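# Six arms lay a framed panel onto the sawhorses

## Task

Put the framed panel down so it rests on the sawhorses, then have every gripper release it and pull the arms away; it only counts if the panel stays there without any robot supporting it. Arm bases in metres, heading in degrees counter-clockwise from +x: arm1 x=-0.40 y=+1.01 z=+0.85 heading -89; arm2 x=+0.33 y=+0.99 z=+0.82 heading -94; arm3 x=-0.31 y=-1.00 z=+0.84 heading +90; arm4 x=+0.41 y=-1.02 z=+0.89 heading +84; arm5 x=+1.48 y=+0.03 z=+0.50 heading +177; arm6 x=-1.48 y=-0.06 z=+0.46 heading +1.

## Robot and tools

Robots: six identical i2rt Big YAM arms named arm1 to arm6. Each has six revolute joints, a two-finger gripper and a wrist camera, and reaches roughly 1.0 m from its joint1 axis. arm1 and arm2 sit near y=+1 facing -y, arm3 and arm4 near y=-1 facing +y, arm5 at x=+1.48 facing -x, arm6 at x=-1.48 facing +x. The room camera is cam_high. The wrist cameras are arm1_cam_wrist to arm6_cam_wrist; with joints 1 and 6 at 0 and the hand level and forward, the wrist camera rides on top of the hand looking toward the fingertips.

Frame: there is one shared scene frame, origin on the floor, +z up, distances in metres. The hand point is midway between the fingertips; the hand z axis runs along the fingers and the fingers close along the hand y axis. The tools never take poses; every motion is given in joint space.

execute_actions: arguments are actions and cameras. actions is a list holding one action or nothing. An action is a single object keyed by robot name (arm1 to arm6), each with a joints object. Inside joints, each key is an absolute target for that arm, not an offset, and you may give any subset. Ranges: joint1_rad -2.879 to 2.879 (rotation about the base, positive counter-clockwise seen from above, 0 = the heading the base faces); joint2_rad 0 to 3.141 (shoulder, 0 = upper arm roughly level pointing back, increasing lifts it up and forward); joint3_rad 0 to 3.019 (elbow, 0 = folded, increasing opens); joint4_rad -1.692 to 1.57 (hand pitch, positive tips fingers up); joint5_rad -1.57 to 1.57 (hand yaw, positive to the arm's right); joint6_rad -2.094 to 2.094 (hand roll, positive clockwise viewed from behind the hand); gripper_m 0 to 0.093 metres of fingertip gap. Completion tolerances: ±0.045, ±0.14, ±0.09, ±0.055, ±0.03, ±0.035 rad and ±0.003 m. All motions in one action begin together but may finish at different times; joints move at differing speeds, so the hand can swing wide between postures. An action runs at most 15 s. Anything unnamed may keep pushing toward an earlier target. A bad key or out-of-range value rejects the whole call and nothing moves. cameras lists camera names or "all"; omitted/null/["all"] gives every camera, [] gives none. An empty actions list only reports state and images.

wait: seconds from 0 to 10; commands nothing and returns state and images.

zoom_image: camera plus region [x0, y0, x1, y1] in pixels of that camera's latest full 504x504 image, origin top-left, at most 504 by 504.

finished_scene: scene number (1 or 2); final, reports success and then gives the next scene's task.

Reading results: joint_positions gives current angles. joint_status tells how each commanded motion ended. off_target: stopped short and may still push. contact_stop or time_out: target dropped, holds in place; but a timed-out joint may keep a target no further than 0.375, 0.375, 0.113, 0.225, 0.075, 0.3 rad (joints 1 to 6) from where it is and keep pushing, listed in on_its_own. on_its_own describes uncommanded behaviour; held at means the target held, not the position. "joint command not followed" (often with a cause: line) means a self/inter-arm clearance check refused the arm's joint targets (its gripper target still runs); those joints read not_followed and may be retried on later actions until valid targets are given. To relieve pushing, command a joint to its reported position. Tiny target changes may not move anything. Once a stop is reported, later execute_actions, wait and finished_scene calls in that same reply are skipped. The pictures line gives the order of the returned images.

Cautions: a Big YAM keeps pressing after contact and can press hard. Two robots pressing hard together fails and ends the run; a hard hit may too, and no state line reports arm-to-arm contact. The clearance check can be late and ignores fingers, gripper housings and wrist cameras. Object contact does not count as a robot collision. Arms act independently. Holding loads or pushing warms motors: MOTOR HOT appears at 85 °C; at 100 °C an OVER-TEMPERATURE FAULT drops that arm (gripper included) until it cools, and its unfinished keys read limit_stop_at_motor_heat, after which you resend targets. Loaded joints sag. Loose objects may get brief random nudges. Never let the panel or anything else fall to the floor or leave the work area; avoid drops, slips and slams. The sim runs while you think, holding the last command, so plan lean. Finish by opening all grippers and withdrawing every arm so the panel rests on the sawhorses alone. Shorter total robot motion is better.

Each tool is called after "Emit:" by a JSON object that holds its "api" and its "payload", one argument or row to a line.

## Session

Emit:
{"api": "execute_actions", "payload": {
  "actions": []
}}

Scene clock: 0.00 s.
arm1.joint_positions: joint1_rad=+0.082 joint2_rad=+0.572 joint3_rad=+1.358 joint4_rad=-1.333 joint5_rad=-0.283 joint6_rad=+0.328 gripper_m=+0.095
arm1.joint_status: not commanded
arm1.hand: x=-0.3364 y=+0.8000 z=+1.3909 quat_wxyz=(-0.477, -0.632, -0.591, +0.153) (m; scene frame)
arm2.joint_positions: joint1_rad=+0.062 joint2_rad=+0.652 joint3_rad=+1.456 joint4_rad=-1.172 joint5_rad=-0.219 joint6_rad=+0.172 gripper_m=+0.095
arm2.joint_status: not commanded
arm2.hand: x=+0.3704 y=+0.7361 z=+1.4187 quat_wxyz=(-0.487, -0.590, -0.573, +0.294) (m; scene frame)
arm3.joint_positions: joint1_rad=-0.404 joint2_rad=+0.590 joint3_rad=+1.380 joint4_rad=-1.206 joint5_rad=+0.137 joint6_rad=+0.451 gripper_m=+0.095
arm3.joint_status: not commanded
arm3.hand: x=-0.1919 y=-0.7822 z=+1.4018 quat_wxyz=(-0.413, +0.260, -0.800, -0.348) (m; scene frame)
arm4.joint_positions: joint1_rad=-0.339 joint2_rad=+0.525 joint3_rad=+1.448 joint4_rad=-1.280 joint5_rad=-0.029 joint6_rad=+0.356 gripper_m=+0.094
arm4.joint_status: not commanded
arm4.hand: x=+0.4856 y=-0.8535 z=+1.4878 quat_wxyz=(-0.415, +0.312, -0.758, -0.396) (m; scene frame)
arm5.joint_positions: joint1_rad=-0.182 joint2_rad=+0.606 joint3_rad=+1.378 joint4_rad=-1.410 joint5_rad=-0.046 joint6_rad=+0.295 gripper_m=+0.094
arm5.joint_status: not commanded
arm5.hand: x=+1.2541 y=+0.0775 z=+1.0232 quat_wxyz=(+0.034, +0.867, -0.221, -0.445) (m; scene frame)
arm6.joint_positions: joint1_rad=+0.026 joint2_rad=+0.649 joint3_rad=+1.449 joint4_rad=-1.487 joint5_rad=-0.184 joint6_rad=-0.382 gripper_m=+0.094
arm6.joint_status: not commanded
arm6.hand: x=-1.2600 y=-0.0104 z=+0.9972 quat_wxyz=(-0.431, +0.231, -0.872, -0.006) (m; scene frame)
pictures: arm1_cam_wrist, arm2_cam_wrist, arm3_cam_wrist, arm4_cam_wrist, arm5_cam_wrist, arm6_cam_wrist, cam_high
Images, in order (width x height): arm1_cam_wrist 504x504, arm2_cam_wrist 504x504, arm3_cam_wrist 504x504, arm4_cam_wrist 504x504, arm5_cam_wrist 504x504, arm6_cam_wrist 504x504, cam_high 504x504.

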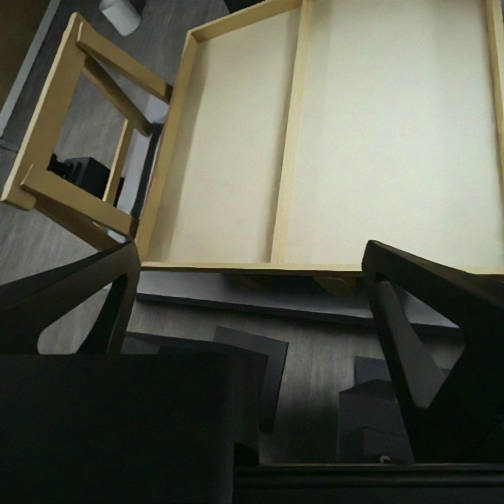

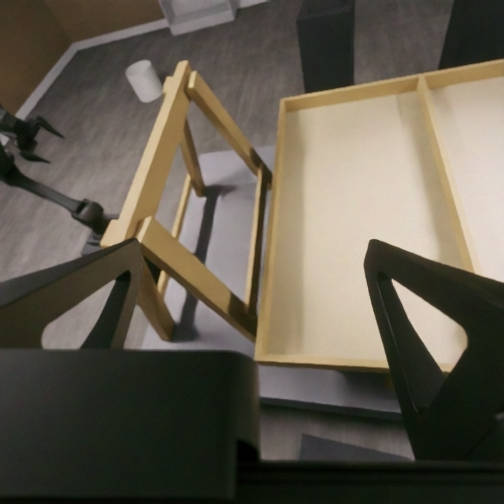

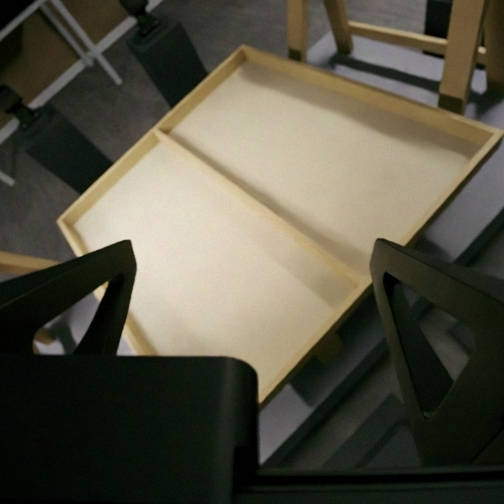

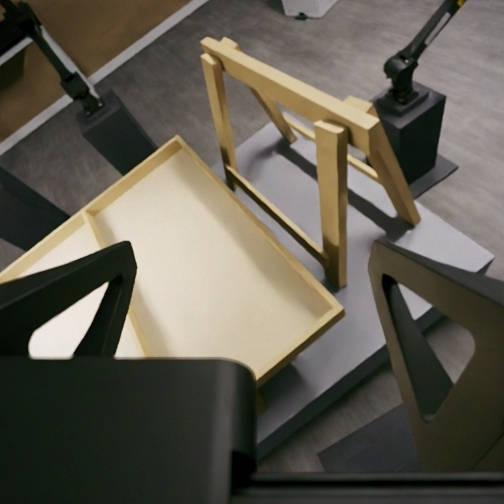

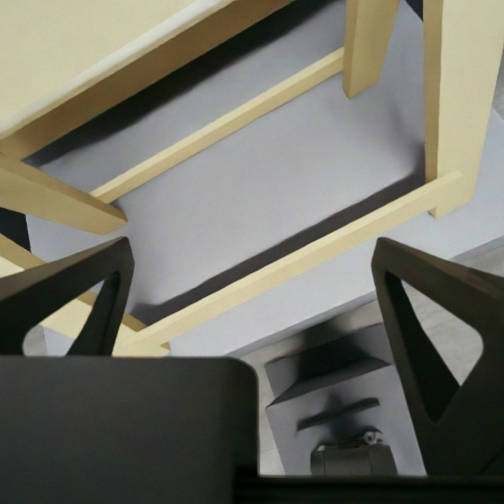

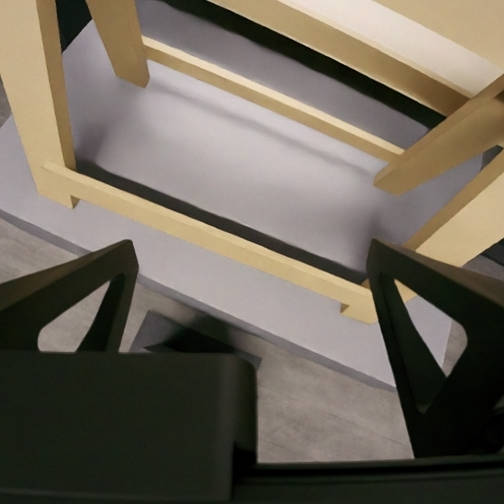

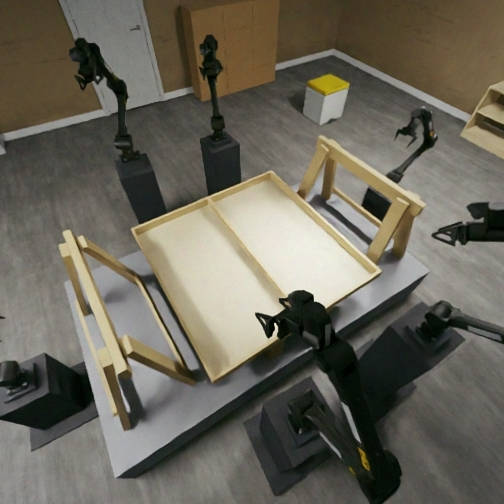

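Emit:
{"api": "execute_actions", "payload": {
  "actions": [
    {"arm1":{"joints":{"joint1_rad":-0.017,"joint2_rad":2.032,"joint3_rad":0.914,"joint4_rad":-0.453,"joint5_rad":0.0,"joint6_rad":1.57}},"arm2":{"joints":{"joint1_rad":0.07,"joint2_rad":1.912,"joint3_rad":0.85,"joint4_rad":-0.509,"joint5_rad":0.0,"joint6_rad":-1.57}},"arm3":{"joints":{"joint1_rad":0.0,"joint2_rad":1.958,"joint3_rad":0.875,"joint4_rad":-0.473,"joint5_rad":0.0,"joint6_rad":-1.57}},"arm4":{"joints":{"joint1_rad":0.105,"joint2_rad":2.156,"joint3_rad":0.964,"joint4_rad":-0.386,"joint5_rad":0.0,"joint6_rad":1.57}},"arm5":{"joints":{"joint1_rad":0.1,"joint2_rad":1.599,"joint3_rad":0.339,"joint4_rad":0.01,"joint5_rad":0.0,"joint6_rad":0.0}},"arm6":{"joints":{"joint1_rad":0.08,"joint2_rad":1.423,"joint3_rad":0.357,"joint4_rad":-0.184,"joint5_rad":0.0,"joint6_rad":0.0}}}
  ]
}}

Scene clock: 4.00 s.
arm1.joint_positions: joint1_rad=-0.014 joint2_rad=+2.019 joint3_rad=+0.909 joint4_rad=-0.471 joint5_rad=-0.003 joint6_rad=+1.562 gripper_m=+0.095
arm1.joint_status: all done
arm1.hand: x=-0.3952 y=+0.5958 z=+0.7053 quat_wxyz=(+0.006, -1.000, -0.010, -0.006) (m; scene frame)
arm2.joint_positions: joint1_rad=+0.063 joint2_rad=+1.900 joint3_rad=+0.845 joint4_rad=-0.518 joint5_rad=-0.002 joint6_rad=-1.561 gripper_m=+0.095
arm2.joint_status: all done
arm2.hand: x=+0.3326 y=+0.5942 z=+0.7046 quat_wxyz=(-0.001, -0.008, -1.000, -0.003) (m; scene frame)
arm3.joint_positions: joint1_rad=-0.004 joint2_rad=+1.959 joint3_rad=+0.875 joint4_rad=-0.484 joint5_rad=+0.001 joint6_rad=-1.558 gripper_m=+0.095
arm3.joint_status: all done
arm3.hand: x=-0.3087 y=-0.5947 z=+0.7012 quat_wxyz=(+0.006, +1.000, -0.009, -0.002) (m; scene frame)
arm4.joint_positions: joint1_rad=+0.108 joint2_rad=+2.163 joint3_rad=+0.965 joint4_rad=-0.394 joint5_rad=+0.000 joint6_rad=+1.560 gripper_m=+0.094
arm4.joint_status: all done
arm4.hand: x=+0.4088 y=-0.5950 z=+0.6977 quat_wxyz=(+0.000, +0.003, -1.000, +0.006) (m; scene frame)
arm5.joint_positions: joint1_rad=+0.099 joint2_rad=+1.588 joint3_rad=+0.342 joint4_rad=-0.005 joint5_rad=-0.001 joint6_rad=+0.013 gripper_m=+0.095
arm5.joint_status: all done
arm5.hand: x=+1.1807 y=+0.0196 z=+0.4130 quat_wxyz=(+0.006, +0.988, +0.019, -0.155) (m; scene frame)
arm6.joint_positions: joint1_rad=+0.075 joint2_rad=+1.423 joint3_rad=+0.356 joint4_rad=-0.204 joint5_rad=-0.003 joint6_rad=-0.010 gripper_m=+0.094
arm6.joint_status: all done
arm6.hand: x=-1.1861 y=-0.0306 z=+0.4095 quat_wxyz=(-0.148, +0.051, -0.988, -0.002) (m; scene frame)
pictures: arm1_cam_wrist, arm2_cam_wrist, arm3_cam_wrist, arm4_cam_wrist, arm5_cam_wrist, arm6_cam_wrist, cam_high
Images, in order (width x height): arm1_cam_wrist 504x504, arm2_cam_wrist 504x504, arm3_cam_wrist 504x504, arm4_cam_wrist 504x504, arm5_cam_wrist 504x504, arm6_cam_wrist 504x504, cam_high 504x504.

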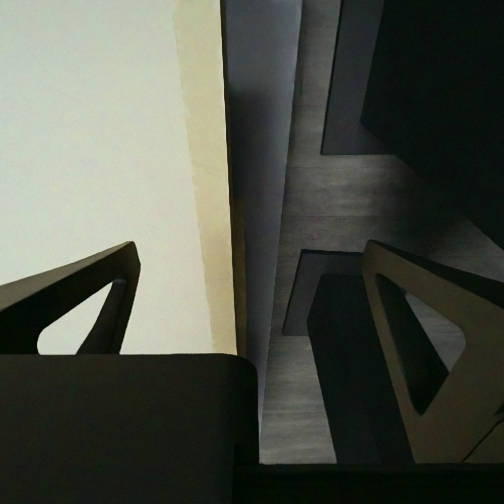

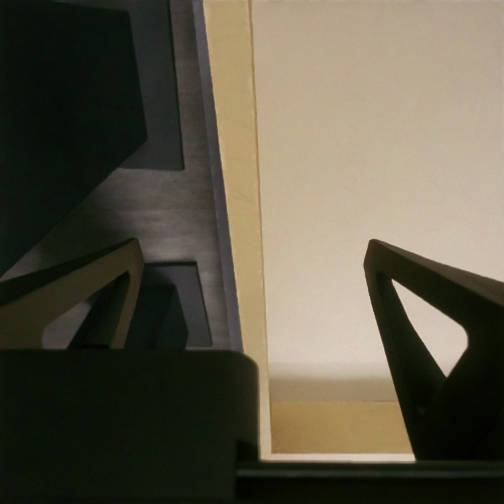

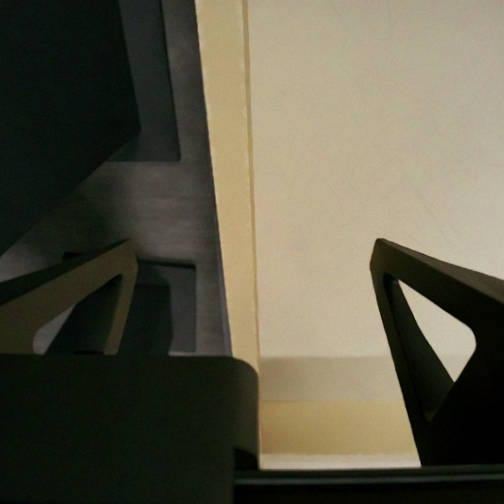

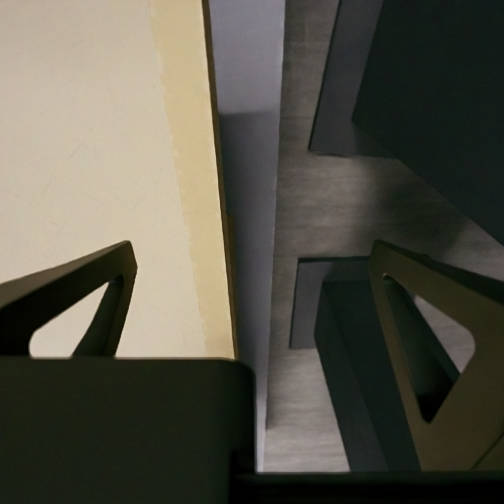

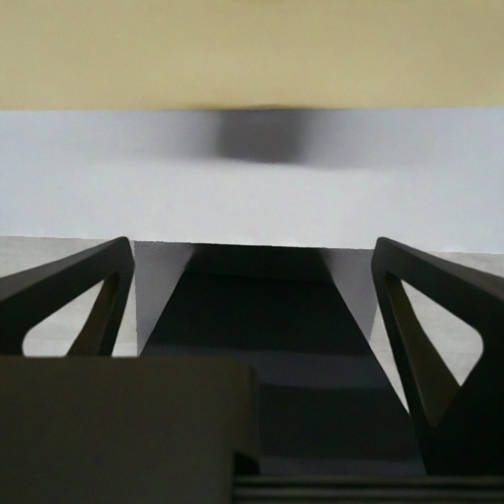

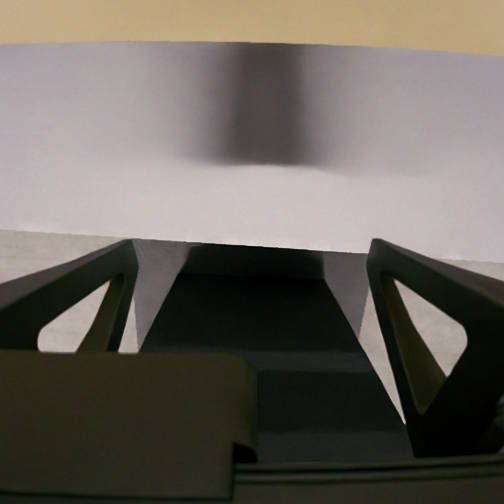

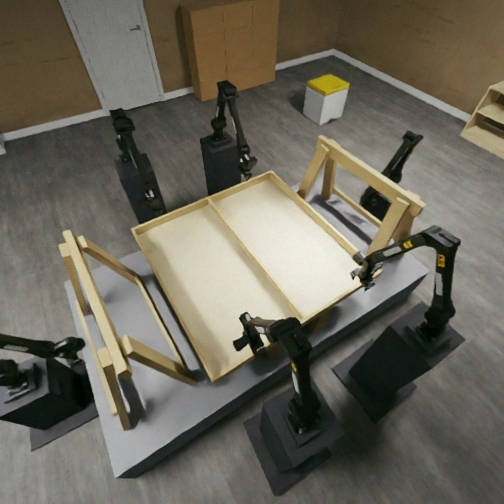

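Emit:
{"api": "zoom_image", "payload": {
  "camera": "arm1_cam_wrist",
  "region": [150, 100, 310, 260]
}}

Emit:
{"api": "zoom_image", "payload": {
  "camera": "arm2_cam_wrist",
  "region": [170, 100, 330, 260]
}}

Emit:
{"api": "zoom_image", "payload": {
  "camera": "arm3_cam_wrist",
  "region": [170, 100, 330, 260]
}}

Emit:
{"api": "zoom_image", "payload": {
  "camera": "arm4_cam_wrist",
  "region": [140, 100, 300, 260]
}}

Region (150, 100, 310, 260) of arm1_cam_wrist's 504x504 image, scaled by 3.150, with more detail than that image has.

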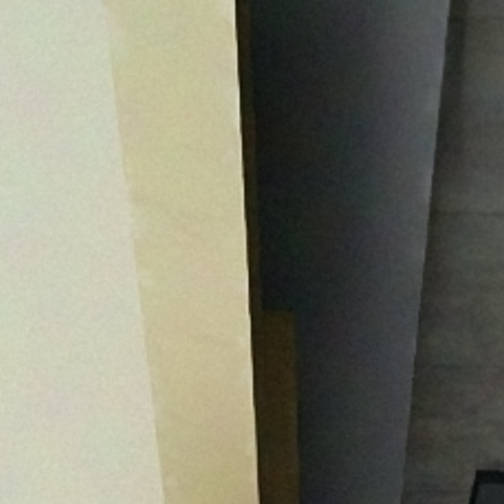

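Region (170, 100, 330, 260) of arm2_cam_wrist's 504x504 image, scaled by 3.150, with more detail than that image has.

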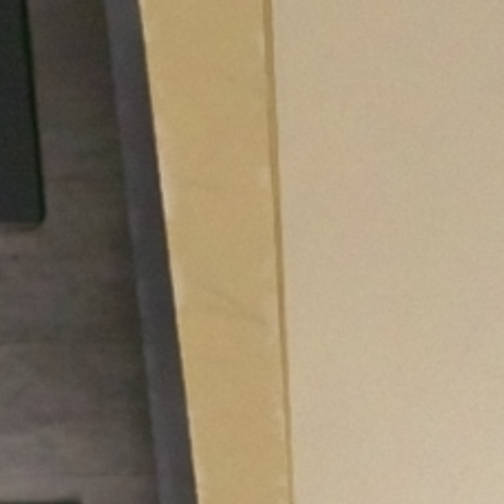

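Region (170, 100, 330, 260) of arm3_cam_wrist's 504x504 image, scaled by 3.150, with more detail than that image has.

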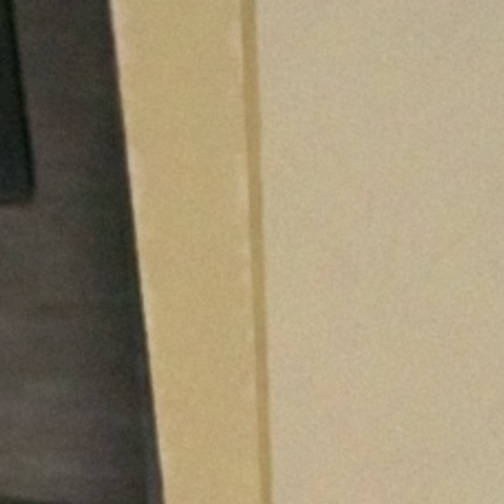

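Region (140, 100, 300, 260) of arm4_cam_wrist's 504x504 image, scaled by 3.150, with more detail than that image has.

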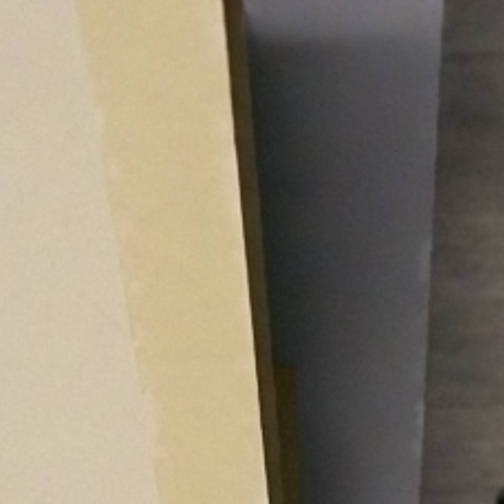

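Emit:
{"api": "zoom_image", "payload": {
  "camera": "cam_high",
  "region": [30, 210, 250, 490]
}}

Emit:
{"api": "zoom_image", "payload": {
  "camera": "cam_high",
  "region": [270, 120, 450, 300]
}}

Region (30, 210, 250, 490) of cam_high's 504x504 image, scaled by 1.800, with more detail than that image has; it fills the left 396 columns of this view, and the rest is white.

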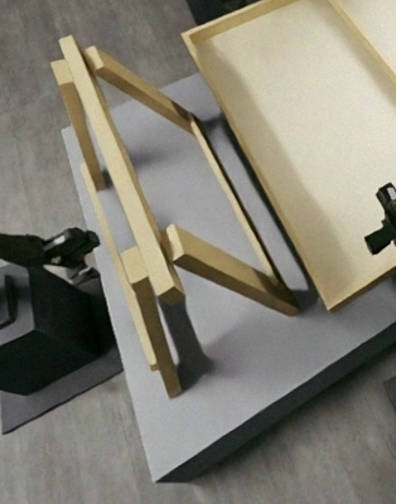

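Region (270, 120, 450, 300) of cam_high's 504x504 image, scaled by 2.800, with more detail than that image has.

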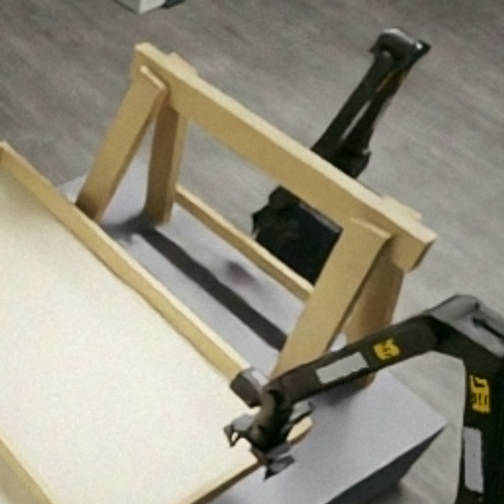

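Emit:
{"api": "execute_actions", "payload": {
  "actions": [
    {"arm1":{"joints":{"joint2_rad":2.188,"joint3_rad":1.012,"joint4_rad":-0.378,"joint6_rad":1.53}},"arm2":{"joints":{"joint2_rad":2.038,"joint3_rad":0.835,"joint4_rad":-0.367,"joint6_rad":-1.63}},"arm3":{"joints":{"joint2_rad":2.067,"joint3_rad":0.844,"joint4_rad":-0.324,"joint6_rad":-1.63}},"arm4":{"joints":{"joint2_rad":2.297,"joint3_rad":1.094,"joint4_rad":-0.348,"joint6_rad":1.51}},"arm5":{"joints":{"joint2_rad":1.90,"joint3_rad":0.277,"joint4_rad":0.63}},"arm6":{"joints":{"joint2_rad":1.685,"joint3_rad":0.29,"joint4_rad":0.41}}}
  ]
}}

Scene clock: 12.03 s.
arm1.joint_positions: joint1_rad=-0.014 joint2_rad=+2.171 joint3_rad=+1.006 joint4_rad=-0.389 joint5_rad=-0.002 joint6_rad=+1.538 gripper_m=+0.095
arm1.joint_status: all done
arm1.hand: x=-0.3944 y=+0.5639 z=+0.6587 quat_wxyz=(-0.007, -1.000, -0.022, -0.006) (m; scene frame)
arm2.joint_positions: joint1_rad=+0.063 joint2_rad=+2.031 joint3_rad=+0.836 joint4_rad=-0.376 joint5_rad=-0.002 joint6_rad=-1.620 gripper_m=+0.095
arm2.joint_status: all done
arm2.hand: x=+0.3326 y=+0.5992 z=+0.6546 quat_wxyz=(-0.001, +0.022, -1.000, -0.001) (m; scene frame)
arm3.joint_positions: joint1_rad=-0.004 joint2_rad=+2.069 joint3_rad=+0.844 joint4_rad=-0.335 joint5_rad=+0.001 joint6_rad=-1.619 gripper_m=+0.095
arm3.joint_status: all done
arm3.hand: x=-0.3090 y=-0.6083 z=+0.6550 quat_wxyz=(+0.003, +1.000, +0.022, -0.002) (m; scene frame)
arm4.joint_positions: joint1_rad=+0.108 joint2_rad=+2.298 joint3_rad=+1.078 joint4_rad=-0.352 joint5_rad=+0.000 joint6_rad=+1.520 gripper_m=+0.094
arm4.joint_status: all done
arm4.hand: x=+0.4090 y=-0.5630 z=+0.6564 quat_wxyz=(+0.000, +0.023, -1.000, -0.004) (m; scene frame)
arm5.joint_positions: joint1_rad=+0.099 joint2_rad=+1.891 joint3_rad=+0.277 joint4_rad=+0.613 joint5_rad=-0.001 joint6_rad=+0.013 gripper_m=+0.095
arm5.joint_status: all done
arm5.hand: x=+1.1547 y=+0.0183 z=+0.3801 quat_wxyz=(+0.010, +0.961, +0.019, -0.277) (m; scene frame)
arm6.joint_positions: joint1_rad=+0.075 joint2_rad=+1.681 joint3_rad=+0.287 joint4_rad=+0.388 joint5_rad=-0.003 joint6_rad=-0.010 gripper_m=+0.094
arm6.joint_status: all done
arm6.hand: x=-1.1467 y=-0.0273 z=+0.3794 quat_wxyz=(-0.277, +0.051, -0.960, -0.007) (m; scene frame)
pictures: arm1_cam_wrist, arm2_cam_wrist, arm3_cam_wrist, arm4_cam_wrist, arm5_cam_wrist, arm6_cam_wrist, cam_high
Images, in order (width x height): arm1_cam_wrist 504x504, arm2_cam_wrist 504x504, arm3_cam_wrist 504x504, arm4_cam_wrist 504x504, arm5_cam_wrist 504x504, arm6_cam_wrist 504x504, cam_high 504x504.

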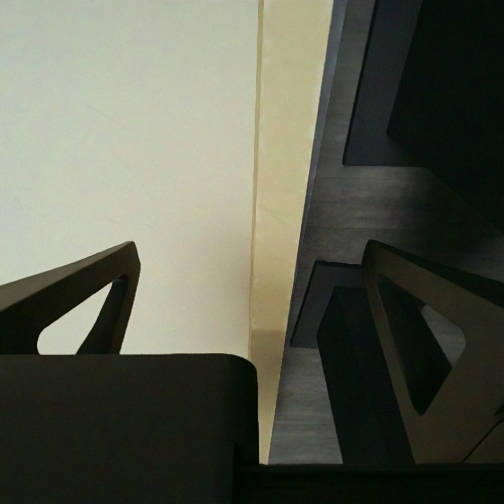

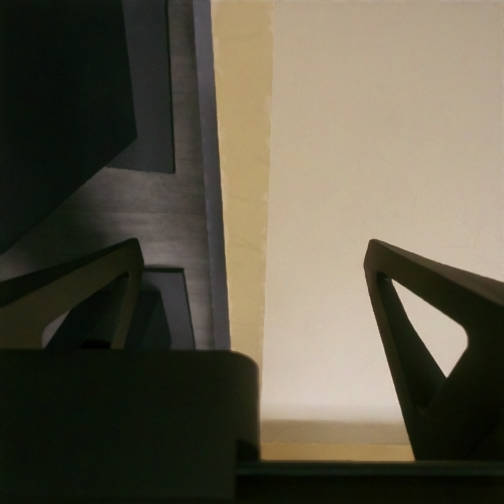

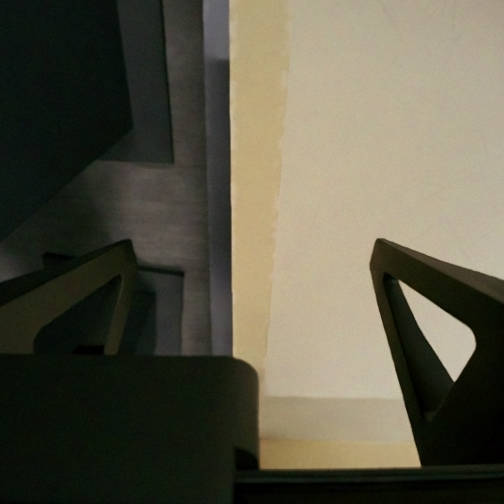

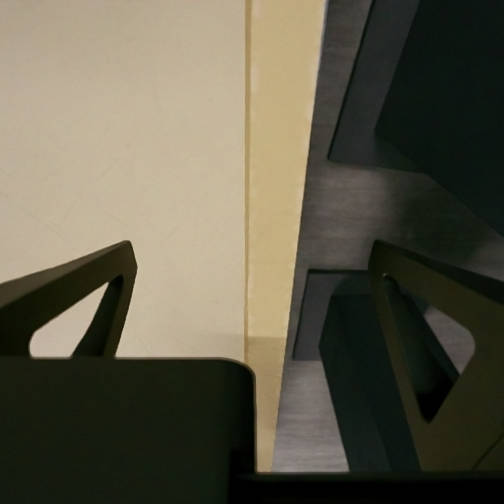

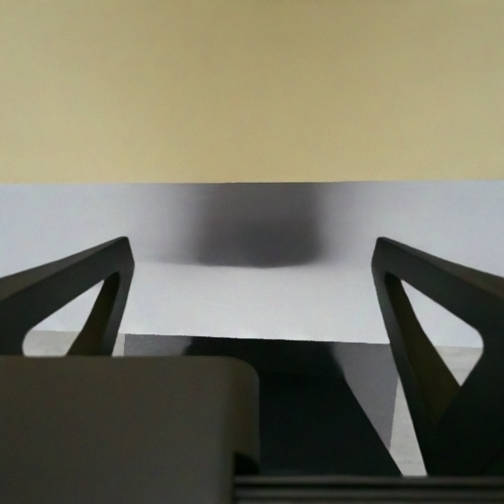

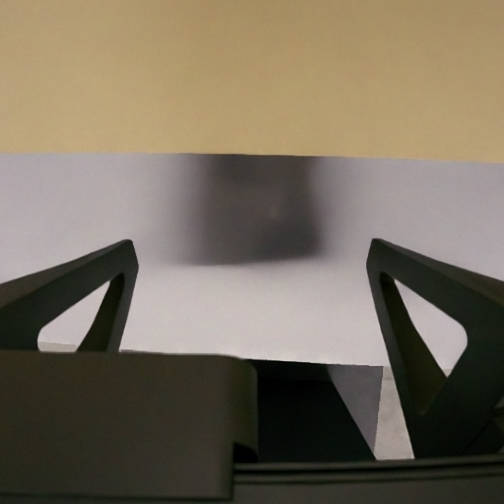

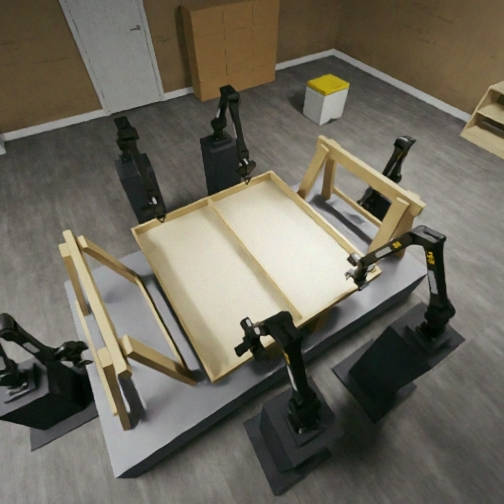

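Emit:
{"api": "zoom_image", "payload": {
  "camera": "arm1_cam_wrist",
  "region": [200, 100, 360, 260]
}}

Emit:
{"api": "zoom_image", "payload": {
  "camera": "arm4_cam_wrist",
  "region": [200, 100, 360, 260]
}}

Emit:
{"api": "zoom_image", "payload": {
  "camera": "arm3_cam_wrist",
  "region": [170, 100, 330, 260]
}}

Region (200, 100, 360, 260) of arm1_cam_wrist's 504x504 image, scaled by 3.150, with more detail than that image has.

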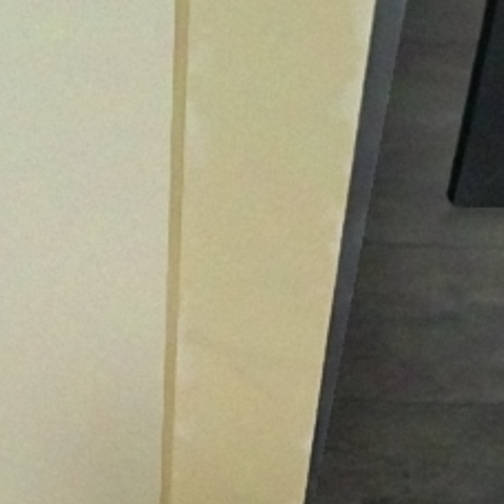

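Region (200, 100, 360, 260) of arm4_cam_wrist's 504x504 image, scaled by 3.150, with more detail than that image has.

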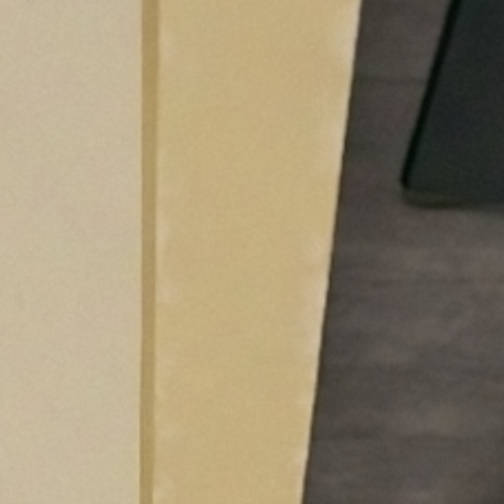

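Region (170, 100, 330, 260) of arm3_cam_wrist's 504x504 image, scaled by 3.150, with more detail than that image has.

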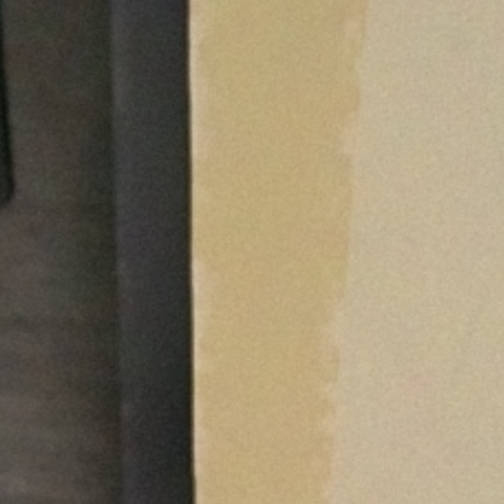

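Emit:
{"api": "execute_actions", "payload": {
  "actions": [
    {"arm1":{"joints":{"joint2_rad":2.32,"joint3_rad":1.03,"joint4_rad":-0.278}},"arm2":{"joints":{"joint2_rad":2.176,"joint3_rad":0.867,"joint4_rad":-0.252}},"arm3":{"joints":{"joint2_rad":2.213,"joint3_rad":0.893,"joint4_rad":-0.215}},"arm4":{"joints":{"joint2_rad":2.427,"joint3_rad":1.13,"joint4_rad":-0.262}},"arm5":{"joints":{"joint2_rad":1.895,"joint3_rad":0.66,"joint4_rad":0.39}},"arm6":{"joints":{"joint2_rad":1.76,"joint3_rad":0.655,"joint4_rad":0.26}}}
  ]
}}

Scene clock: 17.40 s.
arm1.joint_positions: joint1_rad=-0.014 joint2_rad=+2.310 joint3_rad=+1.024 joint4_rad=-0.294 joint5_rad=-0.002 joint6_rad=+1.537 gripper_m=+0.095
arm1.joint_status: all done
arm1.hand: x=-0.3940 y=+0.5785 z=+0.6031 quat_wxyz=(+0.006, -1.000, -0.022, -0.006) (m; scene frame)
arm2.joint_positions: joint1_rad=+0.063 joint2_rad=+2.169 joint3_rad=+0.857 joint4_rad=-0.261 joint5_rad=-0.002 joint6_rad=-1.621 gripper_m=+0.095
arm2.joint_status: all done
arm2.hand: x=+0.3326 y=+0.6021 z=+0.6062 quat_wxyz=(-0.001, +0.022, -1.000, -0.002) (m; scene frame)
arm3.joint_positions: joint1_rad=-0.004 joint2_rad=+2.216 joint3_rad=+0.889 joint4_rad=-0.224 joint5_rad=+0.001 joint6_rad=-1.620 gripper_m=+0.095
arm3.joint_status: all done
arm3.hand: x=-0.3092 y=-0.6028 z=+0.6053 quat_wxyz=(-0.002, +1.000, +0.022, -0.002) (m; scene frame)
arm4.joint_positions: joint1_rad=+0.108 joint2_rad=+2.436 joint3_rad=+1.124 joint4_rad=-0.268 joint5_rad=+0.000 joint6_rad=+1.519 gripper_m=+0.094
arm4.joint_status: all done
arm4.hand: x=+0.4089 y=-0.5677 z=+0.6022 quat_wxyz=(+0.000, +0.023, -1.000, +0.000) (m; scene frame)
arm5.joint_positions: joint1_rad=+0.099 joint2_rad=+1.931 joint3_rad=+0.495 joint4_rad=+0.324 joint5_rad=-0.001 joint6_rad=+0.010 gripper_m=+0.095
arm5.joint_status: joint3_rad time_out (moved +0.217 of +0.383); joint4_rad time_out (moved -0.289 of -0.223); the others done
arm5.on_its_own: joint3_rad reads +0.495 and still pushes toward +0.607 since a time_out; joint4_rad reads +0.324 and still pushes toward +0.390 since a time_out
arm5.hand: x=+1.0976 y=+0.0152 z=+0.3615 quat_wxyz=(+0.008, +0.975, +0.021, -0.223) (m; scene frame)
arm6.joint_positions: joint1_rad=+0.075 joint2_rad=+1.794 joint3_rad=+0.491 joint4_rad=+0.206 joint5_rad=+0.003 joint6_rad=+0.002 gripper_m=+0.094
arm6.joint_status: joint3_rad time_out (moved +0.204 of +0.368); the others done
arm6.on_its_own: joint3_rad reads +0.491 and still pushes toward +0.603 since a time_out
arm6.hand: x=-1.0917 y=-0.0232 z=+0.3610 quat_wxyz=(-0.233, +0.045, -0.971, -0.004) (m; scene frame)
pictures: arm1_cam_wrist, arm2_cam_wrist, arm3_cam_wrist, arm4_cam_wrist, arm5_cam_wrist, arm6_cam_wrist, cam_high
Images, in order (width x height): arm1_cam_wrist 504x504, arm2_cam_wrist 504x504, arm3_cam_wrist 504x504, arm4_cam_wrist 504x504, arm5_cam_wrist 504x504, arm6_cam_wrist 504x504, cam_high 504x504.

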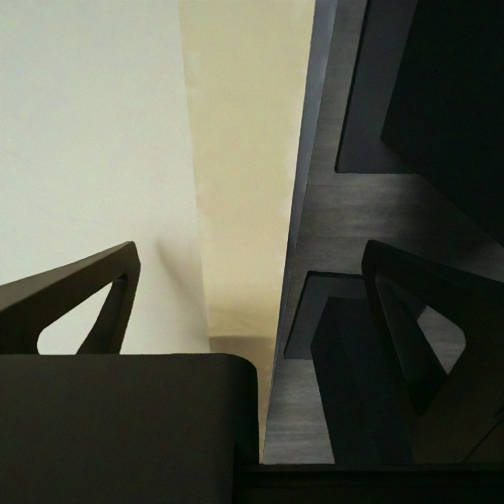

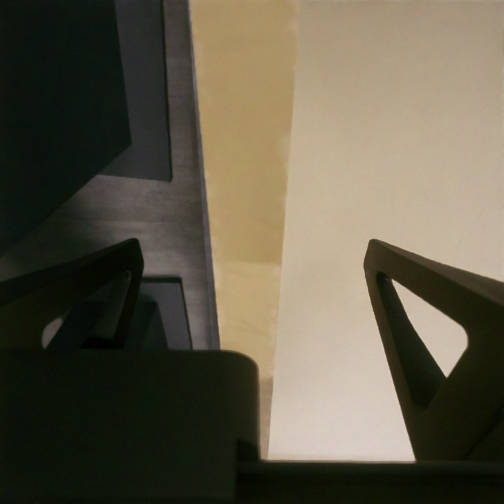

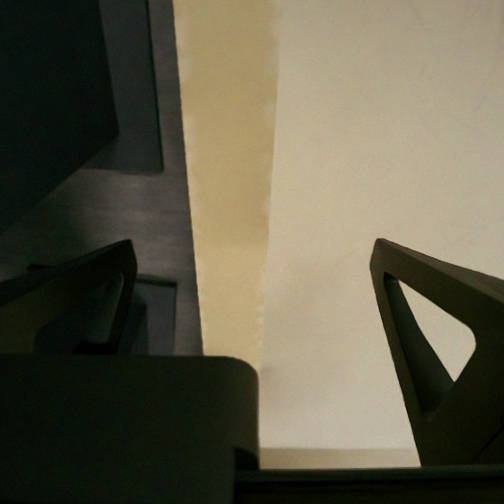

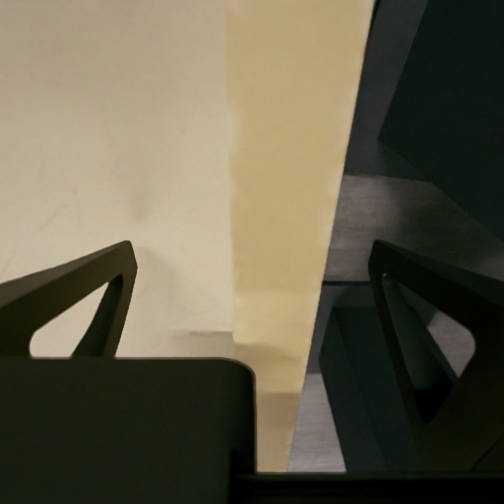

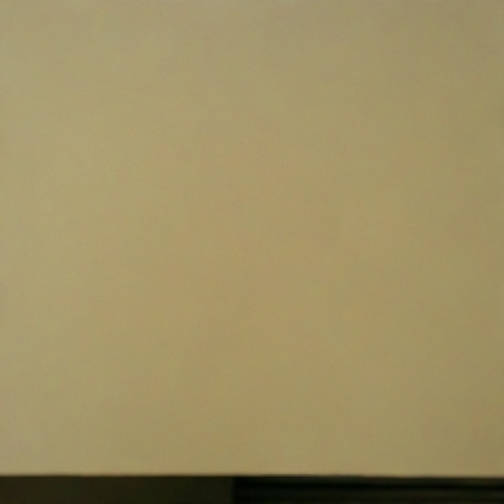

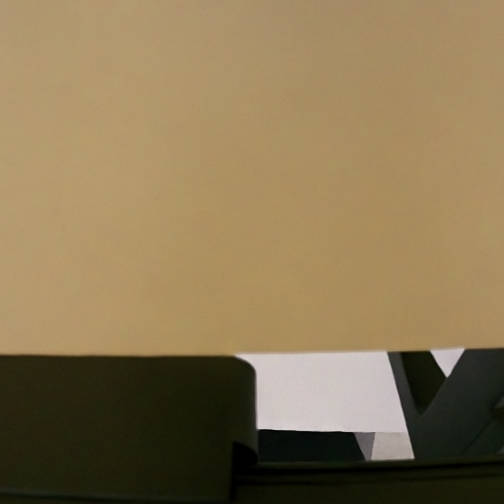

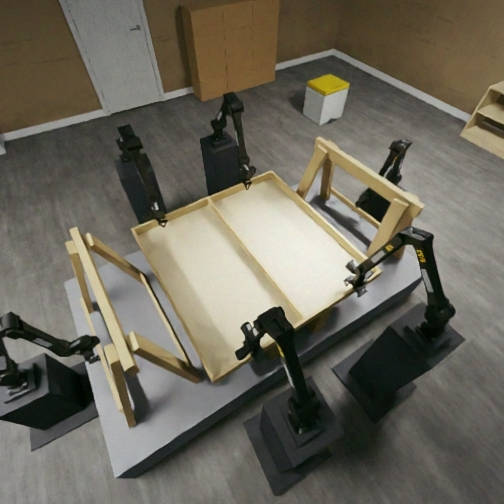

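Emit:
{"api": "execute_actions", "payload": {
  "actions": [
    {"arm1":{"joints":{"gripper_m":0.0}},"arm2":{"joints":{"gripper_m":0.0}},"arm3":{"joints":{"gripper_m":0.0}},"arm4":{"joints":{"gripper_m":0.0}},"arm5":{"joints":{"joint2_rad":1.87,"joint3_rad":0.73,"joint4_rad":0.41}},"arm6":{"joints":{"joint2_rad":1.735,"joint3_rad":0.725,"joint4_rad":0.27}}}
  ],
  "cameras": ["cam_high","arm5_cam_wrist","arm6_cam_wrist"]
}}

Scene clock: 20.47 s.
arm1.joint_positions: joint1_rad=-0.015 joint2_rad=+2.310 joint3_rad=+1.028 joint4_rad=-0.286 joint5_rad=-0.003 joint6_rad=+1.546 gripper_m=+0.019
arm1.joint_status: gripper_m off_target (ended at +0.019, target +0.000)
arm1.hand: x=-0.3943 y=+0.5742 z=+0.6035 quat_wxyz=(+0.000, -1.000, -0.017, -0.006) (m; scene frame)
arm2.joint_positions: joint1_rad=+0.063 joint2_rad=+2.169 joint3_rad=+0.855 joint4_rad=-0.261 joint5_rad=+0.000 joint6_rad=-1.623 gripper_m=+0.019
arm2.joint_status: gripper_m off_target (ended at +0.019, target +0.000)
arm2.hand: x=+0.3323 y=+0.6029 z=+0.6061 quat_wxyz=(+0.000, +0.023, -1.000, -0.003) (m; scene frame)
arm3.joint_positions: joint1_rad=-0.004 joint2_rad=+2.216 joint3_rad=+0.881 joint4_rad=-0.226 joint5_rad=+0.003 joint6_rad=-1.610 gripper_m=+0.018
arm3.joint_status: gripper_m off_target (ended at +0.018, target +0.000)
arm3.hand: x=-0.3091 y=-0.6081 z=+0.6046 quat_wxyz=(+0.003, +1.000, +0.017, -0.001) (m; scene frame)
arm4.joint_positions: joint1_rad=+0.106 joint2_rad=+2.436 joint3_rad=+1.120 joint4_rad=-0.266 joint5_rad=-0.001 joint6_rad=+1.529 gripper_m=+0.019
arm4.joint_status: gripper_m off_target (ended at +0.019, target +0.000)
arm4.hand: x=+0.4093 y=-0.5696 z=+0.6018 quat_wxyz=(+0.001, +0.018, -1.000, +0.001) (m; scene frame)
arm5.joint_positions: joint1_rad=+0.099 joint2_rad=+1.931 joint3_rad=+0.563 joint4_rad=+0.324 joint5_rad=-0.001 joint6_rad=+0.019 gripper_m=+0.095
arm5.joint_status: joint3_rad time_out (moved +0.069 of +0.235); joint4_rad time_out (moved +0.000 of +0.086); the others done
arm5.on_its_own: joint3_rad reads +0.563 and still pushes toward +0.676 since a time_out; joint4_rad reads +0.324 and still pushes toward +0.410 since a time_out
arm5.hand: x=+1.0571 y=+0.0131 z=+0.3735 quat_wxyz=(+0.010, +0.966, +0.016, -0.256) (m; scene frame)
arm6.joint_positions: joint1_rad=+0.075 joint2_rad=+1.794 joint3_rad=+0.566 joint4_rad=+0.200 joint5_rad=+0.004 joint6_rad=-0.023 gripper_m=+0.094
arm6.joint_status: joint3_rad time_out (moved +0.075 of +0.234); joint4_rad time_out (moved -0.006 of +0.064); the others done
arm6.on_its_own: joint3_rad reads +0.566 and still pushes toward +0.678 since a time_out; joint4_rad reads +0.200 and still pushes toward +0.270 since a time_out
arm6.hand: x=-1.0498 y=-0.0193 z=+0.3776 quat_wxyz=(-0.266, +0.056, -0.962, -0.002) (m; scene frame)
pictures: arm5_cam_wrist, arm6_cam_wrist, cam_high
Images, in order (width x height): arm5_cam_wrist 504x504, arm6_cam_wrist 504x504, cam_high 504x504.

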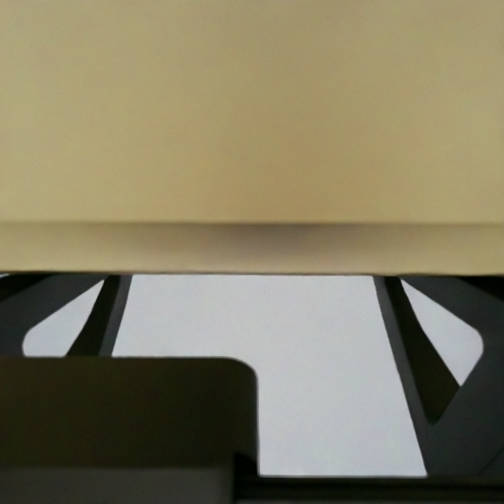

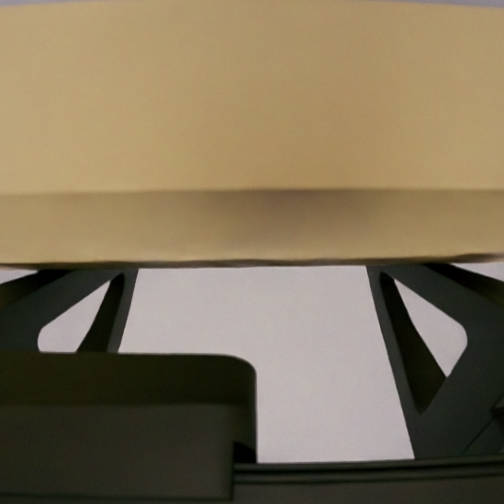

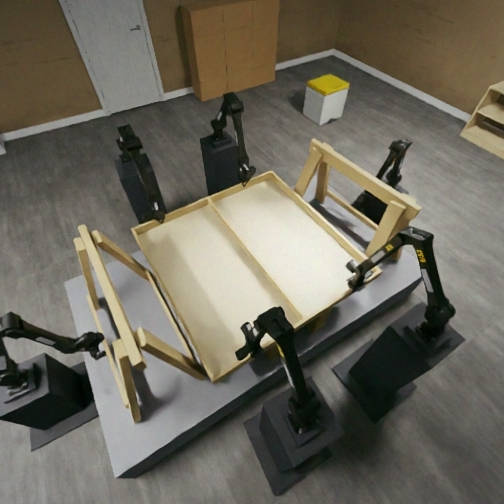

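Emit:
{"api": "execute_actions", "payload": {
  "actions": [
    {"arm1":{"joints":{"joint2_rad":1.877,"joint3_rad":1.0,"joint4_rad":-0.585}},"arm2":{"joints":{"joint2_rad":1.70,"joint3_rad":0.86,"joint4_rad":-0.617}},"arm3":{"joints":{"joint2_rad":1.745,"joint3_rad":0.865,"joint4_rad":-0.563}},"arm4":{"joints":{"joint2_rad":2.01,"joint3_rad":1.053,"joint4_rad":-0.517}}}
  ],
  "cameras": ["cam_high"]
}}

Scene clock: 24.07 s.
arm1.joint_positions: joint1_rad=-0.015 joint2_rad=+1.946 joint3_rad=+0.956 joint4_rad=-0.577 joint5_rad=-0.005 joint6_rad=+1.550 gripper_m=+0.019
arm1.joint_status: all done
arm1.hand: x=-0.3952 y=+0.5764 z=+0.7433 quat_wxyz=(+0.000, -1.000, -0.015, -0.008) (m; scene frame)
arm2.joint_positions: joint1_rad=+0.063 joint2_rad=+1.782 joint3_rad=+0.823 joint4_rad=-0.612 joint5_rad=+0.005 joint6_rad=-1.625 gripper_m=+0.019
arm2.joint_status: all done
arm2.hand: x=+0.3314 y=+0.6030 z=+0.7442 quat_wxyz=(+0.003, +0.024, -1.000, -0.001) (m; scene frame)
arm3.joint_positions: joint1_rad=-0.004 joint2_rad=+1.829 joint3_rad=+0.835 joint4_rad=-0.554 joint5_rad=+0.002 joint6_rad=-1.606 gripper_m=+0.018
arm3.joint_status: all done
arm3.hand: x=-0.3084 y=-0.6031 z=+0.7429 quat_wxyz=(-0.004, +1.000, +0.015, -0.002) (m; scene frame)
arm4.joint_positions: joint1_rad=+0.106 joint2_rad=+2.080 joint3_rad=+1.017 joint4_rad=-0.512 joint5_rad=-0.001 joint6_rad=+1.528 gripper_m=+0.019
arm4.joint_status: all done
arm4.hand: x=+0.4098 y=-0.5682 z=+0.7412 quat_wxyz=(+0.001, +0.018, -1.000, -0.003) (m; scene frame)
arm5.joint_positions: joint1_rad=+0.099 joint2_rad=+1.931 joint3_rad=+0.563 joint4_rad=+0.324 joint5_rad=-0.001 joint6_rad=+0.019 gripper_m=+0.095
arm5.joint_status: not commanded
arm5.on_its_own: joint3_rad reads +0.563 and still pushes toward +0.676 since a time_out; joint4_rad reads +0.324 and still pushes toward +0.410 since a time_out
arm5.hand: x=+1.0571 y=+0.0131 z=+0.3735 quat_wxyz=(+0.010, +0.966, +0.016, -0.256) (m; scene frame)
arm6.joint_positions: joint1_rad=+0.075 joint2_rad=+1.794 joint3_rad=+0.566 joint4_rad=+0.200 joint5_rad=+0.004 joint6_rad=-0.023 gripper_m=+0.094
arm6.joint_status: not commanded
arm6.on_its_own: joint3_rad reads +0.566 and still pushes toward +0.678 since a time_out; joint4_rad reads +0.200 and still pushes toward +0.270 since a time_out
arm6.hand: x=-1.0498 y=-0.0193 z=+0.3776 quat_wxyz=(-0.266, +0.056, -0.962, -0.002) (m; scene frame)
pictures: cam_high
Images, in order (width x height): cam_high 504x504.

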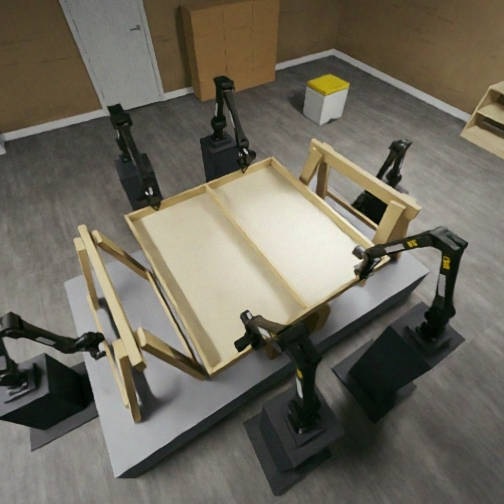

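Emit:
{"api": "execute_actions", "payload": {
  "actions": [
    {"arm1":{"joints":{"joint2_rad":1.568,"joint3_rad":1.16,"joint4_rad":-1.0}},"arm2":{"joints":{"joint2_rad":1.385,"joint3_rad":1.07,"joint4_rad":-1.08}},"arm3":{"joints":{"joint2_rad":1.413,"joint3_rad":1.057,"joint4_rad":-1.024}},"arm4":{"joints":{"joint2_rad":1.672,"joint3_rad":1.155,"joint4_rad":-0.903}},"arm5":{"joints":{"joint2_rad":1.965,"joint3_rad":0.945,"joint4_rad":0.277}},"arm6":{"joints":{"joint2_rad":1.865,"joint3_rad":0.945,"joint4_rad":0.16}}}
  ],
  "cameras": ["cam_high","arm5_cam_wrist","arm6_cam_wrist"]
}}

Scene clock: 27.10 s.
arm1.joint_positions: joint1_rad=-0.015 joint2_rad=+1.623 joint3_rad=+1.051 joint4_rad=-0.989 joint5_rad=-0.007 joint6_rad=+1.547 gripper_m=+0.019
arm1.joint_status: joint3_rad time_out (moved +0.095 of +0.204); the others done
arm1.on_its_own: joint3_rad reads +1.051 and still pushes toward +1.160 since a time_out
arm1.hand: x=-0.3968 y=+0.5769 z=+0.9031 quat_wxyz=(-0.003, -1.000, -0.016, -0.008) (m; scene frame)
arm2.joint_positions: joint1_rad=+0.061 joint2_rad=+1.456 joint3_rad=+0.963 joint4_rad=-1.056 joint5_rad=+0.008 joint6_rad=-1.628 gripper_m=+0.019
arm2.joint_status: joint3_rad time_out (moved +0.140 of +0.247); the others done
arm2.on_its_own: joint3_rad reads +0.963 and still pushes toward +1.070 since a time_out
arm2.hand: x=+0.3301 y=+0.6019 z=+0.9040 quat_wxyz=(+0.004, +0.025, -1.000, +0.010) (m; scene frame)
arm3.joint_positions: joint1_rad=-0.004 joint2_rad=+1.497 joint3_rad=+0.952 joint4_rad=-0.999 joint5_rad=+0.004 joint6_rad=-1.607 gripper_m=+0.018
arm3.joint_status: joint3_rad time_out (moved +0.117 of +0.222); the others done
arm3.on_its_own: joint3_rad reads +0.952 and still pushes toward +1.057 since a time_out
arm3.hand: x=-0.3071 y=-0.6043 z=+0.8989 quat_wxyz=(-0.005, +1.000, +0.015, +0.000) (m; scene frame)
arm4.joint_positions: joint1_rad=+0.104 joint2_rad=+1.729 joint3_rad=+1.046 joint4_rad=-0.883 joint5_rad=+0.001 joint6_rad=+1.524 gripper_m=+0.018
arm4.joint_status: joint3_rad time_out (moved +0.029 of +0.138); the others done
arm4.on_its_own: joint3_rad reads +1.046 and still pushes toward +1.155 since a time_out
arm4.hand: x=+0.4111 y=-0.5741 z=+0.8994 quat_wxyz=(+0.000, +0.019, -1.000, -0.007) (m; scene frame)
arm5.joint_positions: joint1_rad=+0.099 joint2_rad=+2.017 joint3_rad=+0.808 joint4_rad=+0.201 joint5_rad=+0.002 joint6_rad=+0.029 gripper_m=+0.095
arm5.joint_status: joint3_rad time_out (moved +0.244 of +0.382); joint4_rad time_out (moved -0.124 of -0.047); the others done
arm5.on_its_own: joint3_rad reads +0.808 and still pushes toward +0.920 since a time_out; joint4_rad reads +0.201 and still pushes toward +0.277 since a time_out
arm5.hand: x=+0.9639 y=+0.0087 z=+0.3761 quat_wxyz=(+0.010, +0.962, +0.011, -0.273) (m; scene frame)
arm6.joint_positions: joint1_rad=+0.075 joint2_rad=+1.921 joint3_rad=+0.817 joint4_rad=+0.093 joint5_rad=+0.000 joint6_rad=-0.050 gripper_m=+0.094
arm6.joint_status: joint3_rad time_out (moved +0.251 of +0.379); joint4_rad time_out (moved -0.107 of -0.040); the others done
arm6.on_its_own: joint3_rad reads +0.817 and still pushes toward +0.929 since a time_out; joint4_rad reads +0.093 and still pushes toward +0.160 since a time_out
arm6.hand: x=-0.9592 y=-0.0103 z=+0.3765 quat_wxyz=(-0.275, +0.070, -0.959, -0.001) (m; scene frame)
pictures: arm5_cam_wrist, arm6_cam_wrist, cam_high
Images, in order (width x height): arm5_cam_wrist 504x504, arm6_cam_wrist 504x504, cam_high 504x504.

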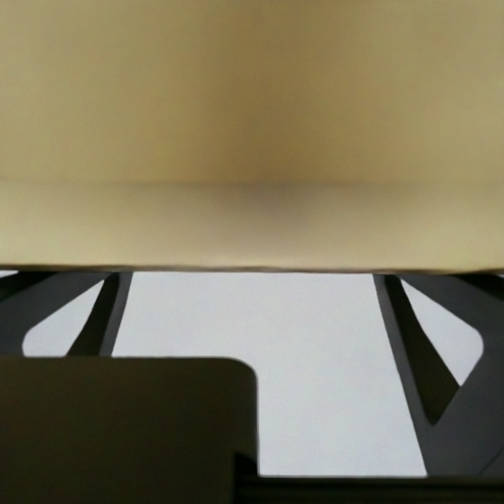

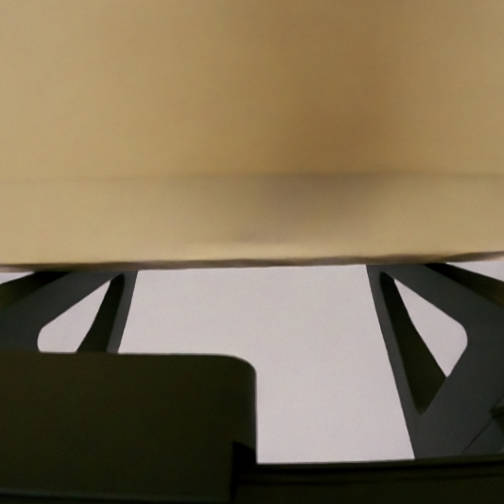

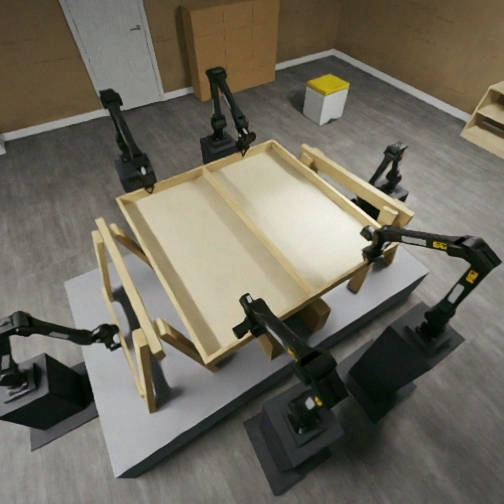

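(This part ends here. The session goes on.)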